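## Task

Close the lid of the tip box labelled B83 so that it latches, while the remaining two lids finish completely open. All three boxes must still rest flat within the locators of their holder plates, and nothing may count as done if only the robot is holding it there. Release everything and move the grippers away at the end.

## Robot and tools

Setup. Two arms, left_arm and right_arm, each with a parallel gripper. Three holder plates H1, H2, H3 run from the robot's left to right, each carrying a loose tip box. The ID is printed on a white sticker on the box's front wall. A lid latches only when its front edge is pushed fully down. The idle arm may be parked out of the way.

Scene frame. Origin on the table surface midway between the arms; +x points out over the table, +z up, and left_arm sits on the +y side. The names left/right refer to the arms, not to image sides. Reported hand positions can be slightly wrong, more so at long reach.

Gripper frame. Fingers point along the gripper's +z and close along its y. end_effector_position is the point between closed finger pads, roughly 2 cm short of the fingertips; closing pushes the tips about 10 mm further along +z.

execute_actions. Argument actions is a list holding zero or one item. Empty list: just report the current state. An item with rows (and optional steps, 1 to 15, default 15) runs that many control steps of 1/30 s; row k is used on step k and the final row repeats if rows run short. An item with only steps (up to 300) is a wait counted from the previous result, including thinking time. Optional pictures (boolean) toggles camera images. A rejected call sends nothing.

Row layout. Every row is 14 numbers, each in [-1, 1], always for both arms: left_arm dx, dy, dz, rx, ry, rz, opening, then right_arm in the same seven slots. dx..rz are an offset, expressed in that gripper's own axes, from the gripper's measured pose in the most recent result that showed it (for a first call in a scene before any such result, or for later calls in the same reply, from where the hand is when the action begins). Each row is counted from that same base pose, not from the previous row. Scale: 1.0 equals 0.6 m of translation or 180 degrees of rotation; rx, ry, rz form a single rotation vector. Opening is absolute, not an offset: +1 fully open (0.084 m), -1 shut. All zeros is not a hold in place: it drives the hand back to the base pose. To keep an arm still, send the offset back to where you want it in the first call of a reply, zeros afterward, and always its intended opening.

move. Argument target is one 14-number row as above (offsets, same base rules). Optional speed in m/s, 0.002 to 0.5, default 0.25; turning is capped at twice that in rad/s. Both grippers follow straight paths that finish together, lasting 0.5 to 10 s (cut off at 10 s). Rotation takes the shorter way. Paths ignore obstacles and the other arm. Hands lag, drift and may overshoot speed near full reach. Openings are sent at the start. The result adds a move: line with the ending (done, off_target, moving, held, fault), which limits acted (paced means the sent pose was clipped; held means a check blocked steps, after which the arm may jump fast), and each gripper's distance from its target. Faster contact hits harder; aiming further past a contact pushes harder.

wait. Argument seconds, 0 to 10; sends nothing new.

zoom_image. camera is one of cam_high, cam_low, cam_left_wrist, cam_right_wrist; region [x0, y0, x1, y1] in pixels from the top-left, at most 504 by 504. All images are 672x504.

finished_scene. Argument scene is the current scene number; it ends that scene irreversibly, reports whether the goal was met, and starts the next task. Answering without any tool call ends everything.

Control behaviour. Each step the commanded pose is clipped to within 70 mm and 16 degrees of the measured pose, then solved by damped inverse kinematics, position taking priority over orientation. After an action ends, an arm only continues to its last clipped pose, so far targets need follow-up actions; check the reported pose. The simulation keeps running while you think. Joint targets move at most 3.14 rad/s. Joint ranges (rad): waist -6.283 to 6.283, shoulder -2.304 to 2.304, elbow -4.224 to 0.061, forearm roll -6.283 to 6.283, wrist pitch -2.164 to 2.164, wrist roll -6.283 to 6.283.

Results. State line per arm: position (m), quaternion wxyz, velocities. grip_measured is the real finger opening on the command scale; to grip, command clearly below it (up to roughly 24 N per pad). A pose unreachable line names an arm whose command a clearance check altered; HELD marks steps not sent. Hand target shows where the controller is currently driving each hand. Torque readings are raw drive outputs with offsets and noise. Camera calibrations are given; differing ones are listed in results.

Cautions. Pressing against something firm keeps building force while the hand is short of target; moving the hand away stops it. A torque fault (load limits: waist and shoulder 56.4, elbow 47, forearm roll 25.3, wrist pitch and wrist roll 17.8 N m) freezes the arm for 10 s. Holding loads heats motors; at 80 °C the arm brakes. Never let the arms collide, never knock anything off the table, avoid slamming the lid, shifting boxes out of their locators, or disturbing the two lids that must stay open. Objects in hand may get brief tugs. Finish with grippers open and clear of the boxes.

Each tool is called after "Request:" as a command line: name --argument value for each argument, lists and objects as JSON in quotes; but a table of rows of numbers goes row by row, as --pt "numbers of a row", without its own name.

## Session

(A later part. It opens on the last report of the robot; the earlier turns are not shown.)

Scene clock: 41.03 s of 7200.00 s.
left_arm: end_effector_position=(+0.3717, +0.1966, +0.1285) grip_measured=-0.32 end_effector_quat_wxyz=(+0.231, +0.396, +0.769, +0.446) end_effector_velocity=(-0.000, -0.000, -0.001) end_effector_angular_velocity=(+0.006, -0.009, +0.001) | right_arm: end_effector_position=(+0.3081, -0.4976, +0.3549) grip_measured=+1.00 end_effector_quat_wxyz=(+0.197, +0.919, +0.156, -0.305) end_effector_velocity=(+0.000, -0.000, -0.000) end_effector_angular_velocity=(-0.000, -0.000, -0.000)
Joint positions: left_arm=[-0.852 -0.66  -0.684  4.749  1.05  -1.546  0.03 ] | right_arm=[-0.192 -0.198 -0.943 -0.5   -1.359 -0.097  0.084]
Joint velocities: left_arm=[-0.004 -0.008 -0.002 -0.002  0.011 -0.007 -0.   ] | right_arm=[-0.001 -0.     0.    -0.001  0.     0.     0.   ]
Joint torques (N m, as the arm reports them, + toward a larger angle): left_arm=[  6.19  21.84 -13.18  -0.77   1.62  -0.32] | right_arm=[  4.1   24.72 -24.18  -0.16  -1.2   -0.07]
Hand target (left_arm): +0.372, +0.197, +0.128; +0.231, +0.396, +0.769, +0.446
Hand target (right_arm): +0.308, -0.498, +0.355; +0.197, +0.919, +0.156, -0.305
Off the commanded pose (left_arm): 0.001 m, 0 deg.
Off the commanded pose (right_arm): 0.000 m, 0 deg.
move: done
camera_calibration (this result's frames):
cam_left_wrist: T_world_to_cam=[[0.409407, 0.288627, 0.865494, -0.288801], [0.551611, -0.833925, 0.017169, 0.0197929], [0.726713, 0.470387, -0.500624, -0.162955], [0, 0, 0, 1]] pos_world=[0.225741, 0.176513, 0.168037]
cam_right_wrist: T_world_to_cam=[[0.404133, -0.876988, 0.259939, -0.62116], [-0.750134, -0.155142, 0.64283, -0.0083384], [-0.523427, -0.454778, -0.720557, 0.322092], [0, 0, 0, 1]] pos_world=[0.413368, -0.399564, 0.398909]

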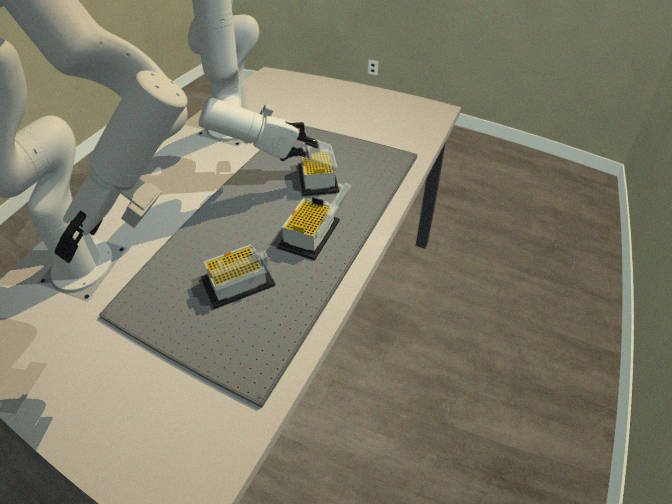

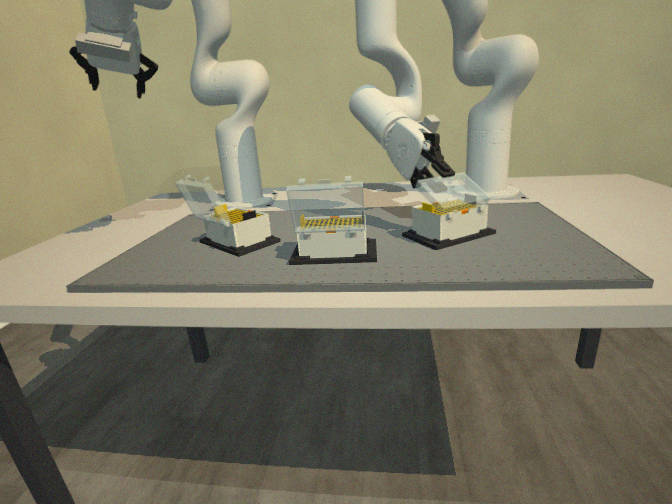

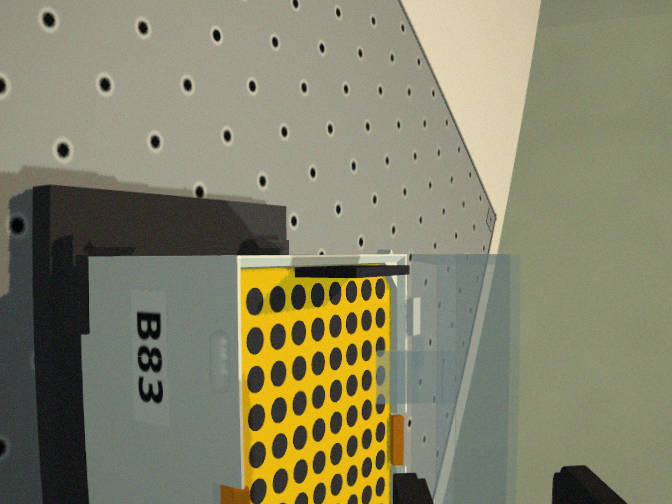

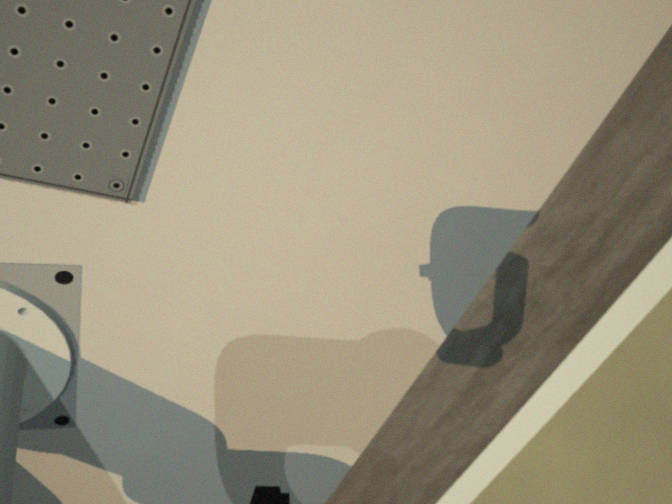

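Request:
move --target '[0,-0.0547,-0.0147,0,0,0,-0.3,0,0,0,0,0,0,1]' --speed 0.035

Request:
move --target '[0,-0.016,-0.0275,0,0,0,-0.3,0,0,0,0,0,0,1]' --speed 0.03

Request:
move --target '[0,0.043,-0.025,0,0,0,-0.3,0,0,0,0,0,0,1]' --speed 0.08

Request:
move --target '[0,-0.012,0.044,0,0,0,-1,0,0,0,0,0,0,1]' --speed 0.035

Scene clock: 56.43 s of 7200.00 s.
left_arm: end_effector_position=(+0.3523, +0.1828, +0.1046) grip_measured=-0.32 end_effector_quat_wxyz=(+0.231, +0.396, +0.769, +0.446) end_effector_velocity=(-0.001, -0.001, -0.001) end_effector_angular_velocity=(+0.000, -0.000, +0.001) | right_arm: end_effector_position=(+0.3081, -0.4976, +0.3549) grip_measured=+1.00 end_effector_quat_wxyz=(+0.197, +0.919, +0.156, -0.305) end_effector_velocity=(-0.000, -0.001, +0.000) end_effector_angular_velocity=(-0.001, +0.000, -0.002)
Joint positions: left_arm=[-0.912 -0.727 -0.703  4.718  1.052 -1.601  0.03 ] | right_arm=[-0.192 -0.198 -0.943 -0.5   -1.359 -0.097  0.084]
Joint velocities: left_arm=[-0.003 -0.004 -0.001 -0.003  0.    -0.002 -0.   ] | right_arm=[-0.002  0.     0.    -0.001 -0.001  0.    -0.   ]
Joint torques (N m, as the arm reports them, + toward a larger angle): left_arm=[  7.93  21.7  -11.28  -0.91   1.83  -0.56] | right_arm=[  3.46  25.36 -23.8    0.    -0.95   0.15]
Hand target (left_arm): +0.352, +0.183, +0.105; +0.231, +0.396, +0.769, +0.446
Hand target (right_arm): +0.308, -0.498, +0.355; +0.197, +0.919, +0.156, -0.305
Off the commanded pose (left_arm): 0.000 m, 0 deg.
Off the commanded pose (right_arm): 0.000 m, 0 deg.
After step 90, 11.07 s passed at rest.
move: done
camera_calibration (this result's frames):
cam_left_wrist: T_world_to_cam=[[0.409169, 0.288512, 0.865645, -0.256197], [0.551516, -0.833986, 0.017272, 0.0194951], [0.726919, 0.47035, -0.50036, -0.154401], [0, 0, 0, 1]] pos_world=[0.206313, 0.162797, 0.144183]
cam_right_wrist: T_world_to_cam=[[0.404133, -0.876988, 0.259939, -0.62116], [-0.750134, -0.155142, 0.64283, -0.00833843], [-0.523427, -0.454778, -0.720556, 0.322092], [0, 0, 0, 1]] pos_world=[0.413368, -0.399564, 0.398909]

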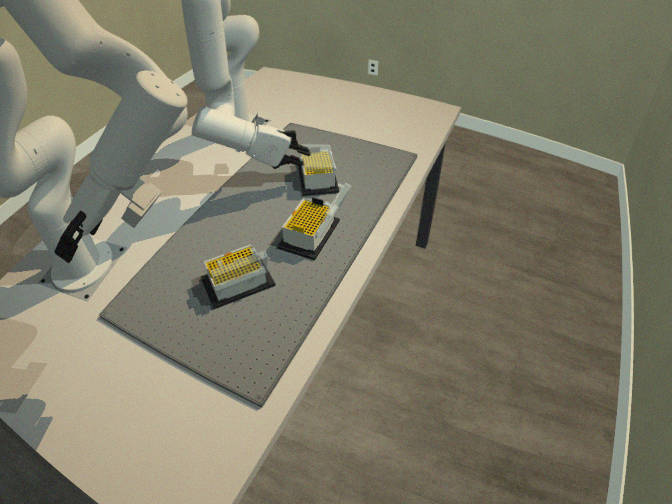

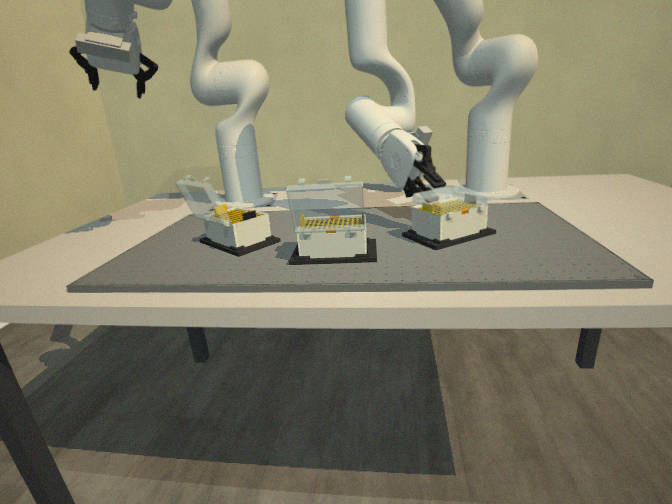

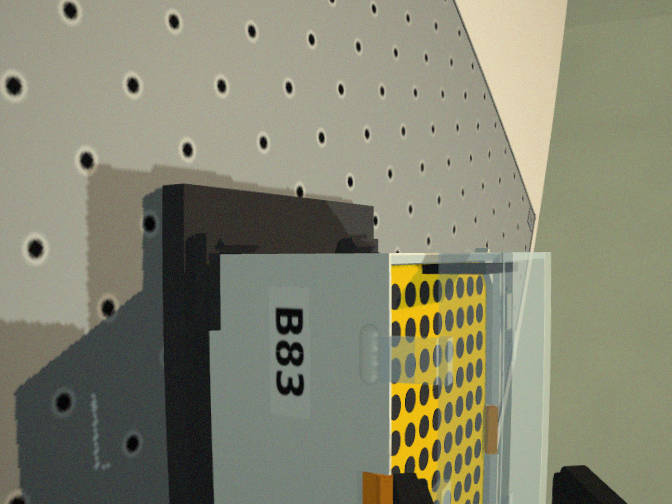

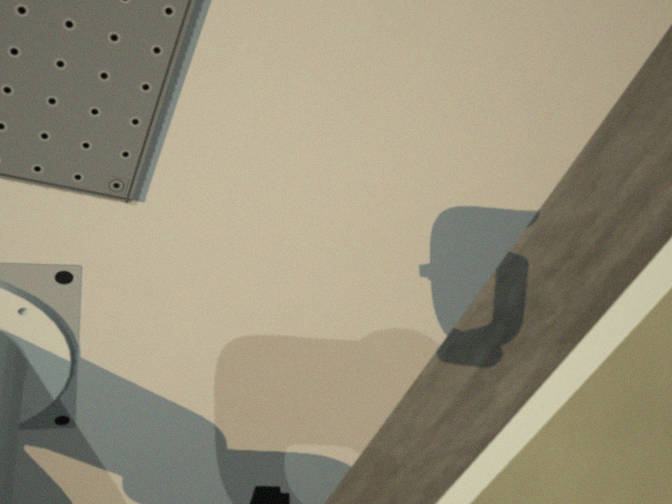

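Scene clock: 57.40 s of 7200.00 s.
left_arm: end_effector_position=(+0.3369, +0.1720, +0.1046) grip_measured=-0.32 end_effector_quat_wxyz=(+0.231, +0.396, +0.769, +0.446) end_effector_velocity=(-0.002, -0.001, +0.000) end_effector_angular_velocity=(+0.000, +0.000, +0.001) | right_arm: end_effector_position=(+0.3081, -0.4976, +0.3549) grip_measured=+1.00 end_effector_quat_wxyz=(+0.197, +0.919, +0.156, -0.305) end_effector_velocity=(+0.000, -0.001, +0.001) end_effector_angular_velocity=(-0.002, -0.001, -0.000)
Joint positions: left_arm=[-0.959 -0.728 -0.704  4.67   1.051 -1.601  0.03 ] | right_arm=[-0.192 -0.198 -0.943 -0.5   -1.359 -0.097  0.084]
Joint velocities: left_arm=[-0.005 -0.    -0.001 -0.006 -0.     0.001 -0.   ] | right_arm=[-0.001  0.    -0.001 -0.002 -0.001  0.    -0.   ]
Joint torques (N m, as the arm reports them, + toward a larger angle): left_arm=[ 10.34  23.71 -10.77  -0.29   1.71  -0.4 ] | right_arm=[  4.3   25.56 -23.95  -0.73  -1.14   0.12]
Hand target (left_arm): +0.337, +0.172, +0.105; +0.231, +0.396, +0.769, +0.446
Hand target (right_arm): +0.308, -0.498, +0.355; +0.197, +0.919, +0.156, -0.305
Off the commanded pose (left_arm): 0.000 m, 0 deg.
Off the commanded pose (right_arm): 0.000 m, 0 deg.
move: done
camera_calibration (this result's frames):
cam_left_wrist: T_world_to_cam=[[0.409088, 0.288478, 0.865695, -0.246683], [0.551515, -0.833986, 0.017291, 0.0189548], [0.726966, 0.47037, -0.500273, -0.138193], [0, 0, 0, 1]] pos_world=[0.190923, 0.151973, 0.14409]
cam_right_wrist: T_world_to_cam=[[0.404133, -0.876988, 0.259939, -0.62116], [-0.750134, -0.155142, 0.64283, -0.00833852], [-0.523427, -0.454778, -0.720556, 0.322092], [0, 0, 0, 1]] pos_world=[0.413368, -0.399564, 0.398909]

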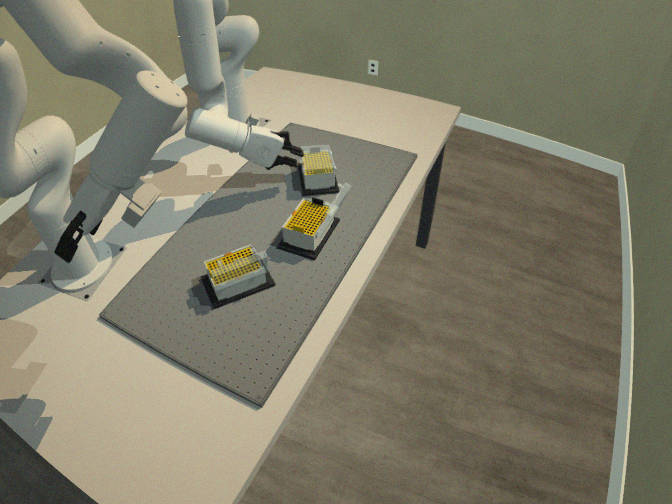

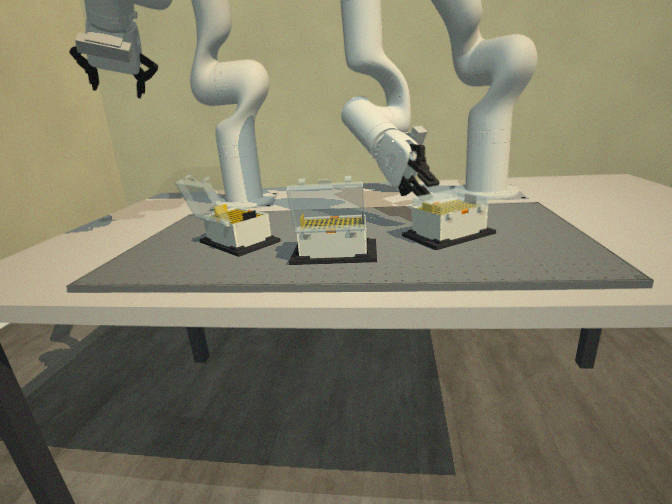

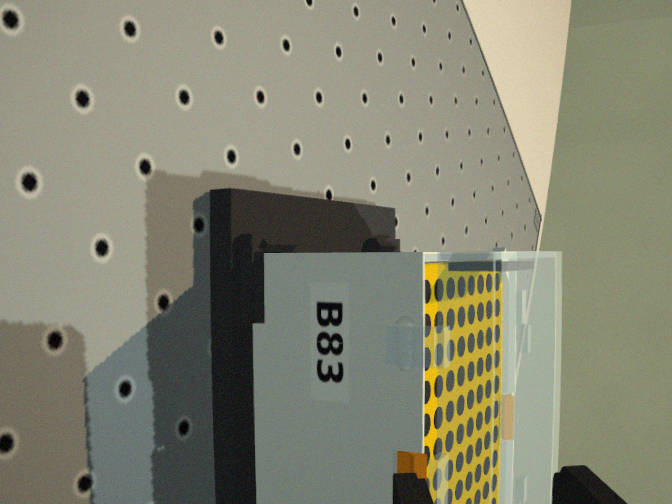

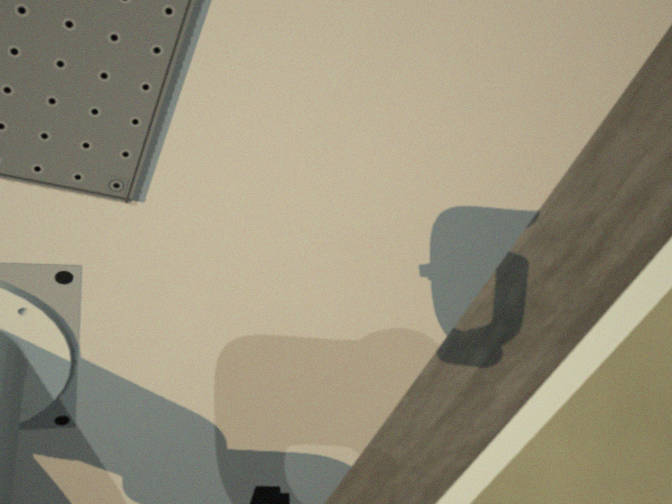

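Scene clock: 58.27 s of 7200.00 s.
left_arm: end_effector_position=(+0.3367, +0.1720, +0.1340) grip_measured=-0.32 end_effector_quat_wxyz=(+0.231, +0.396, +0.769, +0.446) end_effector_velocity=(-0.000, -0.000, +0.002) end_effector_angular_velocity=(-0.001, +0.001, +0.001) | right_arm: end_effector_position=(+0.3081, -0.4976, +0.3549) grip_measured=+1.00 end_effector_quat_wxyz=(+0.197, +0.919, +0.156, -0.305) end_effector_velocity=(-0.000, -0.001, +0.000) end_effector_angular_velocity=(-0.001, +0.000, +0.000)
Joint positions: left_arm=[-0.959 -0.644 -0.68   4.636  1.054 -1.533  0.03 ] | right_arm=[-0.192 -0.198 -0.943 -0.5   -1.359 -0.097  0.084]
Joint velocities: left_arm=[-0.     0.006  0.001 -0.004 -0.001  0.006 -0.   ] | right_arm=[-0.001  0.     0.    -0.002 -0.     0.    -0.   ]
Joint torques (N m, as the arm reports them, + toward a larger angle): left_arm=[  9.55  20.22 -10.93   0.13   1.77  -0.16] | right_arm=[  3.51  25.15 -23.83   0.44  -1.22   0.13]
Hand target (left_arm): +0.337, +0.172, +0.134; +0.231, +0.396, +0.769, +0.446
Hand target (right_arm): +0.308, -0.498, +0.355; +0.197, +0.919, +0.156, -0.305
Off the commanded pose (left_arm): 0.000 m, 0 deg.
Off the commanded pose (right_arm): 0.000 m, 0 deg.
move: done
camera_calibration (this result's frames):
cam_left_wrist: T_world_to_cam=[[0.409293, 0.288483, 0.865596, -0.272176], [0.55162, -0.83392, 0.0170955, 0.0185264], [0.72677, 0.470483, -0.500451, -0.123233], [0, 0, 0, 1]] pos_world=[0.190742, 0.151947, 0.173606]
cam_right_wrist: T_world_to_cam=[[0.404133, -0.876988, 0.259939, -0.62116], [-0.750134, -0.155142, 0.64283, -0.00833862], [-0.523427, -0.454778, -0.720556, 0.322092], [0, 0, 0, 1]] pos_world=[0.413368, -0.399564, 0.398909]

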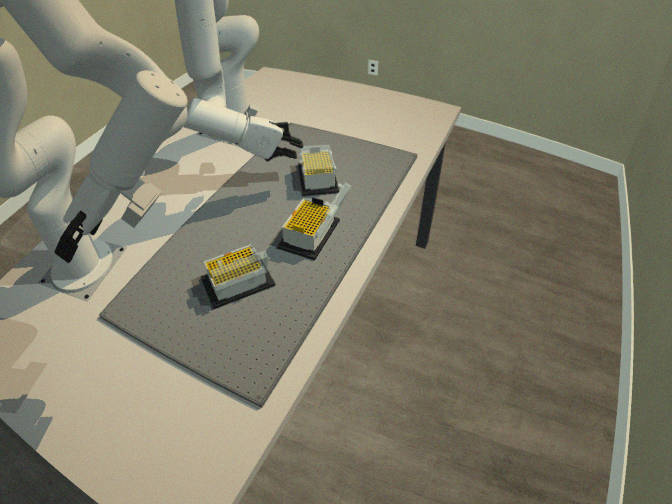

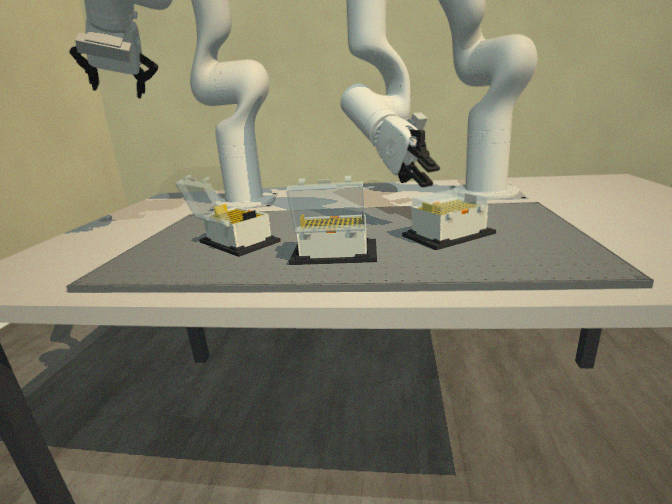

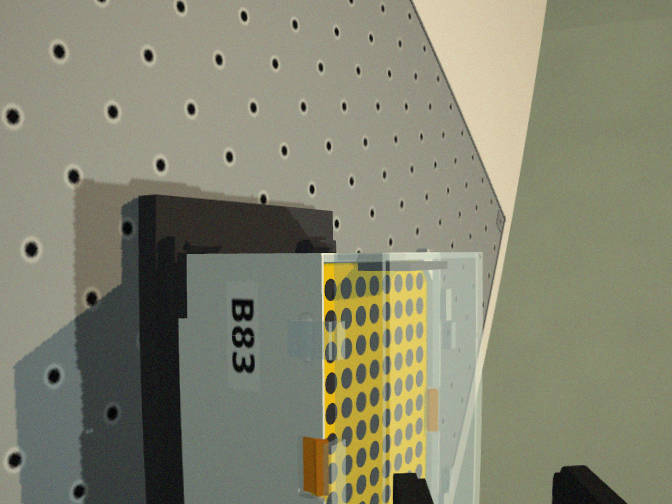

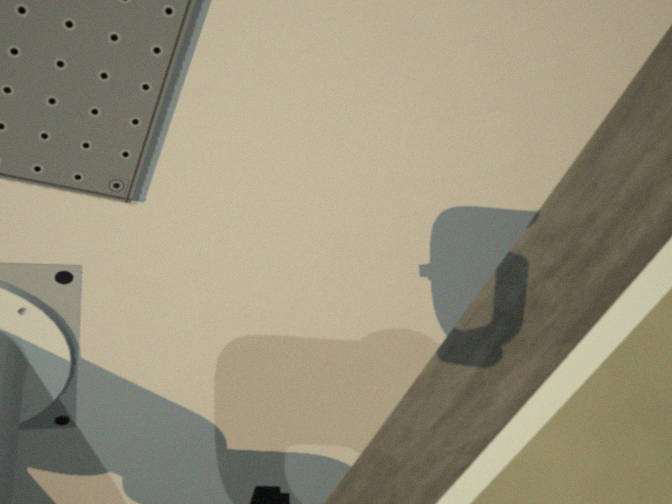

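Scene clock: 59.40 s of 7200.00 s.
left_arm: end_effector_position=(+0.3524, +0.1830, +0.1148) grip_measured=-1.00 end_effector_quat_wxyz=(+0.231, +0.396, +0.769, +0.446) end_effector_velocity=(+0.001, +0.000, -0.001) end_effector_angular_velocity=(-0.000, +0.001, -0.001) | right_arm: end_effector_position=(+0.3081, -0.4976, +0.3549) grip_measured=+1.00 end_effector_quat_wxyz=(+0.197, +0.919, +0.156, -0.305) end_effector_velocity=(+0.000, -0.000, +0.000) end_effector_angular_velocity=(-0.000, -0.001, +0.001)
Joint positions: left_arm=[-0.911 -0.698 -0.693  4.707  1.052 -1.579  0.   ] | right_arm=[-0.192 -0.198 -0.943 -0.5   -1.359 -0.097  0.084]
Joint velocities: left_arm=[ 0.003 -0.004 -0.001  0.006 -0.    -0.002  0.   ] | right_arm=[ 0.     0.    -0.001 -0.     0.    -0.     0.   ]
Joint torques (N m, as the arm reports them, + toward a larger angle): left_arm=[  7.1   21.08 -12.36   0.04   1.89  -0.36] | right_arm=[  5.32  24.02 -23.66   0.24  -1.12   0.17]
Hand target (left_arm): +0.352, +0.183, +0.115; +0.231, +0.396, +0.769, +0.446
Hand target (right_arm): +0.308, -0.498, +0.355; +0.197, +0.919, +0.156, -0.305
Off the commanded pose (left_arm): 0.000 m, 0 deg.
Off the commanded pose (right_arm): 0.000 m, 0 deg.
move: done
camera_calibration (this result's frames):
cam_left_wrist: T_world_to_cam=[[0.409259, 0.288501, 0.865606, -0.265112], [0.551534, -0.833975, 0.0171928, 0.0193812], [0.726854, 0.470375, -0.50043, -0.1494], [0, 0, 0, 1]] pos_world=[0.206402, 0.162922, 0.154385]
cam_right_wrist: T_world_to_cam=[[0.404133, -0.876988, 0.259939, -0.62116], [-0.750134, -0.155142, 0.64283, -0.00833861], [-0.523427, -0.454778, -0.720556, 0.322092], [0, 0, 0, 1]] pos_world=[0.413368, -0.399564, 0.398909]

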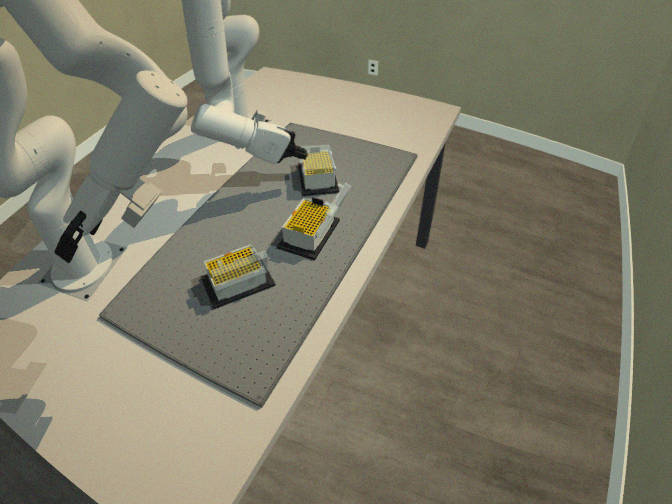

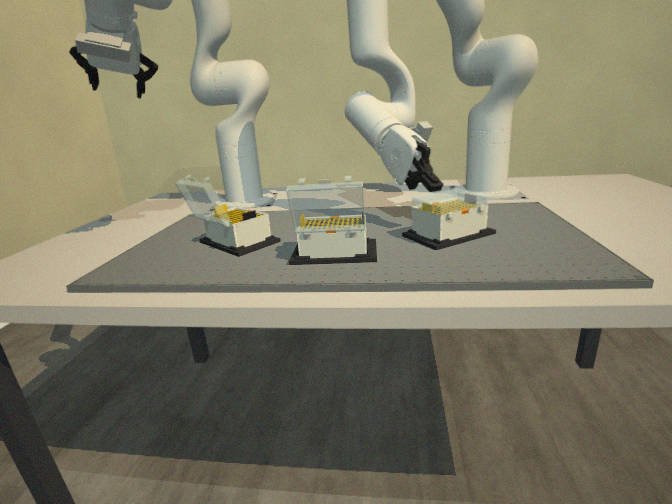

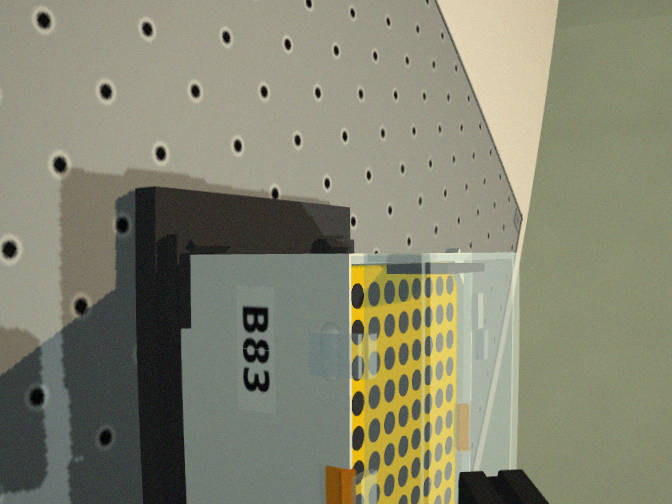

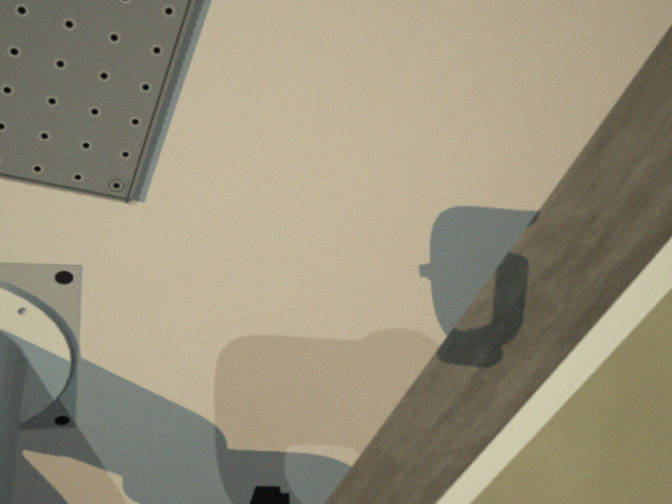

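Request:
move --target '[0,-0.0147,0.0085,0,0,0,-1,0,0,0,0,0,0,1]' --speed 0.012

Request:
move --target '[0,0.08,-0.2,0,0,0,-1,0,0,0,0,0,0,1]'

Request:
zoom_image --camera "cam_left_wrist" --region '[100,200,500,504]'

Scene clock: 66.40 s of 7200.00 s.
left_arm: end_effector_position=(+0.3527, +0.1829, +0.1056) grip_measured=-1.00 end_effector_quat_wxyz=(+0.232, +0.396, +0.768, +0.446) end_effector_velocity=(+0.000, +0.000, -0.002) end_effector_angular_velocity=(+0.001, -0.004, +0.001) | right_arm: end_effector_position=(+0.3081, -0.4976, +0.3549) grip_measured=+1.00 end_effector_quat_wxyz=(+0.197, +0.919, +0.156, -0.305) end_effector_velocity=(-0.000, -0.000, -0.000) end_effector_angular_velocity=(+0.001, +0.000, -0.002)
Joint positions: left_arm=[-0.911 -0.726 -0.702  4.718  1.054 -1.601  0.   ] | right_arm=[-0.192 -0.198 -0.943 -0.5   -1.359 -0.097  0.084]
Joint velocities: left_arm=[ 0.    -0.006 -0.002  0.002  0.003 -0.006  0.   ] | right_arm=[-0.001 -0.     0.001  0.001  0.    -0.     0.   ]
Joint torques (N m, as the arm reports them, + toward a larger angle): left_arm=[  6.95  18.11 -10.22   0.15  -1.02  -0.32] | right_arm=[  4.06  25.03 -24.16  -0.31  -0.99   0.  ]
Hand target (left_arm): +0.352, +0.183, +0.105; +0.231, +0.396, +0.769, +0.446
Hand target (right_arm): +0.308, -0.498, +0.355; +0.197, +0.919, +0.156, -0.305
Off the commanded pose (left_arm): 0.001 m, 0 deg.
Off the commanded pose (right_arm): 0.000 m, 0 deg.
After step 90, 2.93 s passed at rest.
move: done
camera_calibration (this result's frames):
cam_left_wrist: T_world_to_cam=[[0.407385, 0.287783, 0.866729, -0.256562], [0.551461, -0.834013, 0.0177199, 0.0193108], [0.727962, 0.470748, -0.498465, -0.154949], [0, 0, 0, 1]] pos_world=[0.206667, 0.162882, 0.144791]
cam_right_wrist: T_world_to_cam=[[0.404133, -0.876988, 0.259939, -0.62116], [-0.750134, -0.155142, 0.64283, -0.00833863], [-0.523427, -0.454778, -0.720556, 0.322092], [0, 0, 0, 1]] pos_world=[0.413368, -0.399564, 0.398909]

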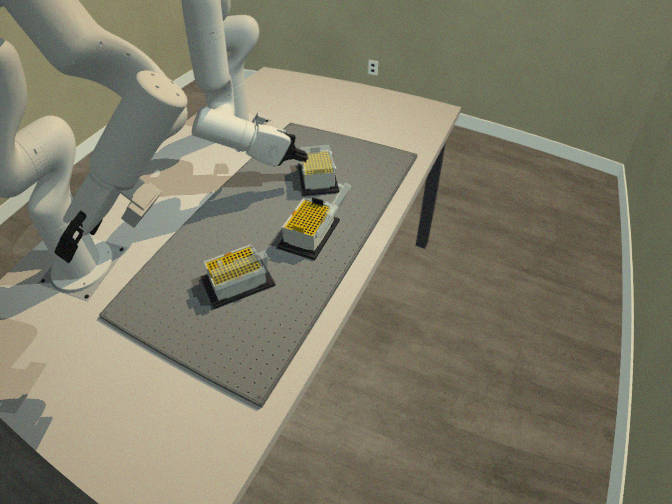

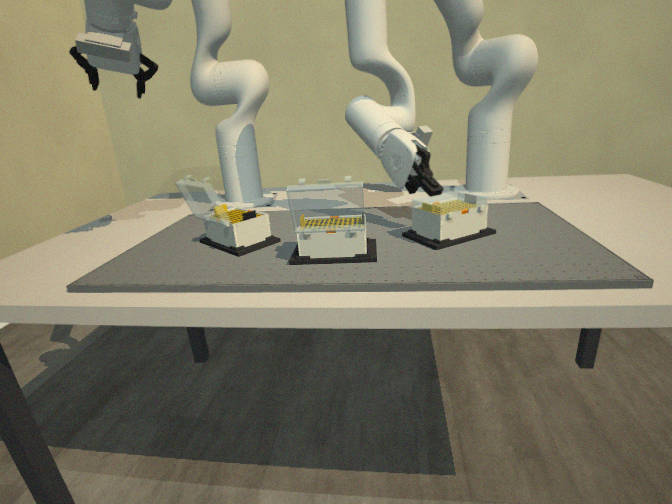

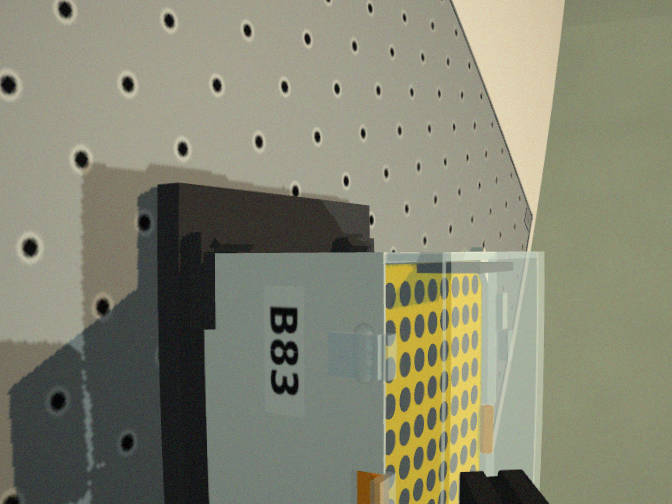

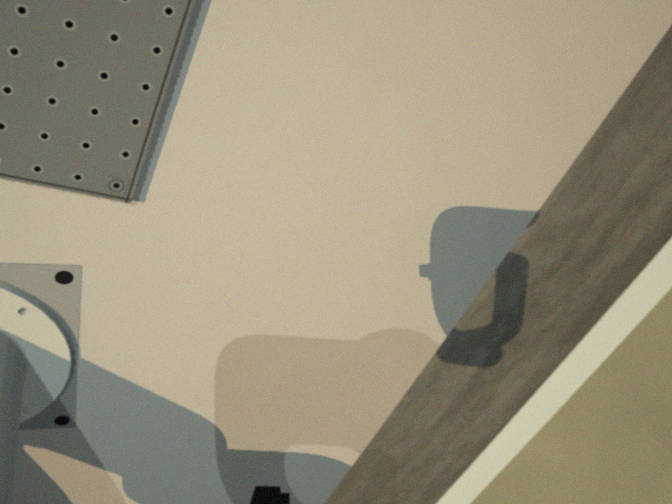

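Scene clock: 67.57 s of 7200.00 s.
left_arm: end_effector_position=(+0.2871, +0.1371, +0.2063) grip_measured=-1.00 end_effector_quat_wxyz=(+0.231, +0.396, +0.769, +0.446) end_effector_velocity=(-0.001, -0.001, +0.002) end_effector_angular_velocity=(+0.000, -0.002, -0.000) | right_arm: end_effector_position=(+0.3081, -0.4976, +0.3549) grip_measured=+1.00 end_effector_quat_wxyz=(+0.197, +0.919, +0.156, -0.305) end_effector_velocity=(+0.000, +0.001, +0.000) end_effector_angular_velocity=(+0.001, -0.000, +0.002)
Joint positions: left_arm=[-1.109 -0.46  -0.666  4.399  1.107 -1.348  0.   ] | right_arm=[-0.192 -0.198 -0.943 -0.5   -1.359 -0.097  0.084]
Joint velocities: left_arm=[-0.003  0.004 -0.001 -0.004  0.003  0.004  0.   ] | right_arm=[ 0.002  0.    -0.     0.001 -0.    -0.    -0.   ]
Joint torques (N m, as the arm reports them, + toward a larger angle): left_arm=[  8.46  18.82 -15.76  -0.07   1.7   -0.27] | right_arm=[  5.2   25.58 -24.53   0.43  -1.14   0.14]
Hand target (left_arm): +0.287, +0.137, +0.207; +0.231, +0.396, +0.769, +0.446
Hand target (right_arm): +0.308, -0.498, +0.355; +0.197, +0.919, +0.156, -0.305
Off the commanded pose (left_arm): 0.001 m, 0 deg.
Off the commanded pose (right_arm): 0.000 m, 0 deg.
move: done
camera_calibration (this result's frames):
cam_left_wrist: T_world_to_cam=[[0.40787, 0.287723, 0.86652, -0.304016], [0.551878, -0.83375, 0.0170742, 0.0154981], [0.727374, 0.471249, -0.49885, -0.0352351], [0, 0, 0, 1]] pos_world=[0.141075, 0.116998, 0.245594]
cam_right_wrist: T_world_to_cam=[[0.404133, -0.876988, 0.259939, -0.62116], [-0.750134, -0.155142, 0.64283, -0.00833854], [-0.523427, -0.454778, -0.720556, 0.322092], [0, 0, 0, 1]] pos_world=[0.413368, -0.399564, 0.398909]

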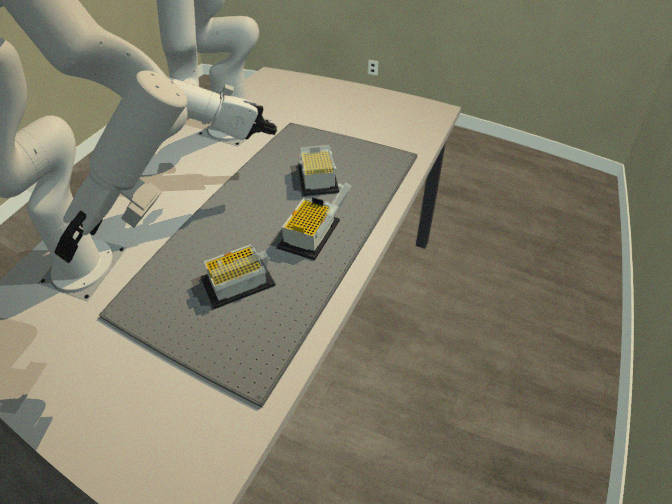

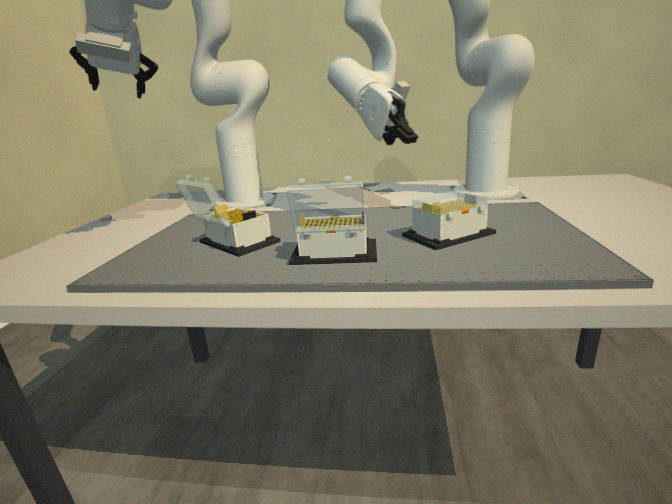

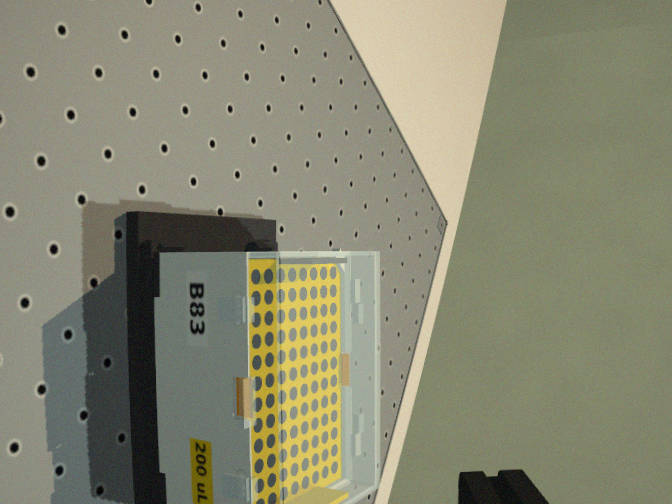

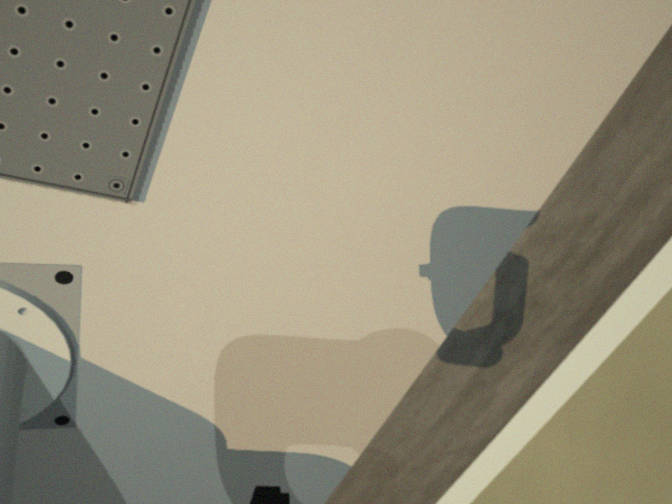

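Region (100, 200, 500, 504) of cam_left_wrist's 672x504 image, scaled by 1.260, with more detail than that image has; it fills the top 383 rows of this view, and the rest is white.

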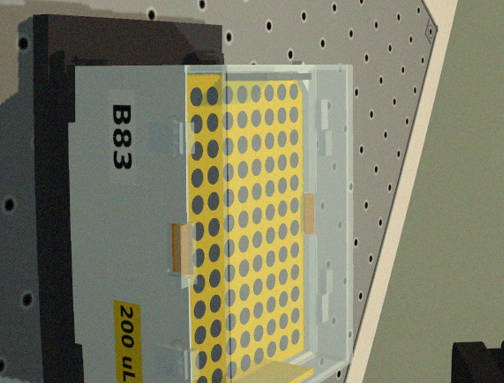

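Request:
finished_scene --scene 2

The scene is finished: the task was done.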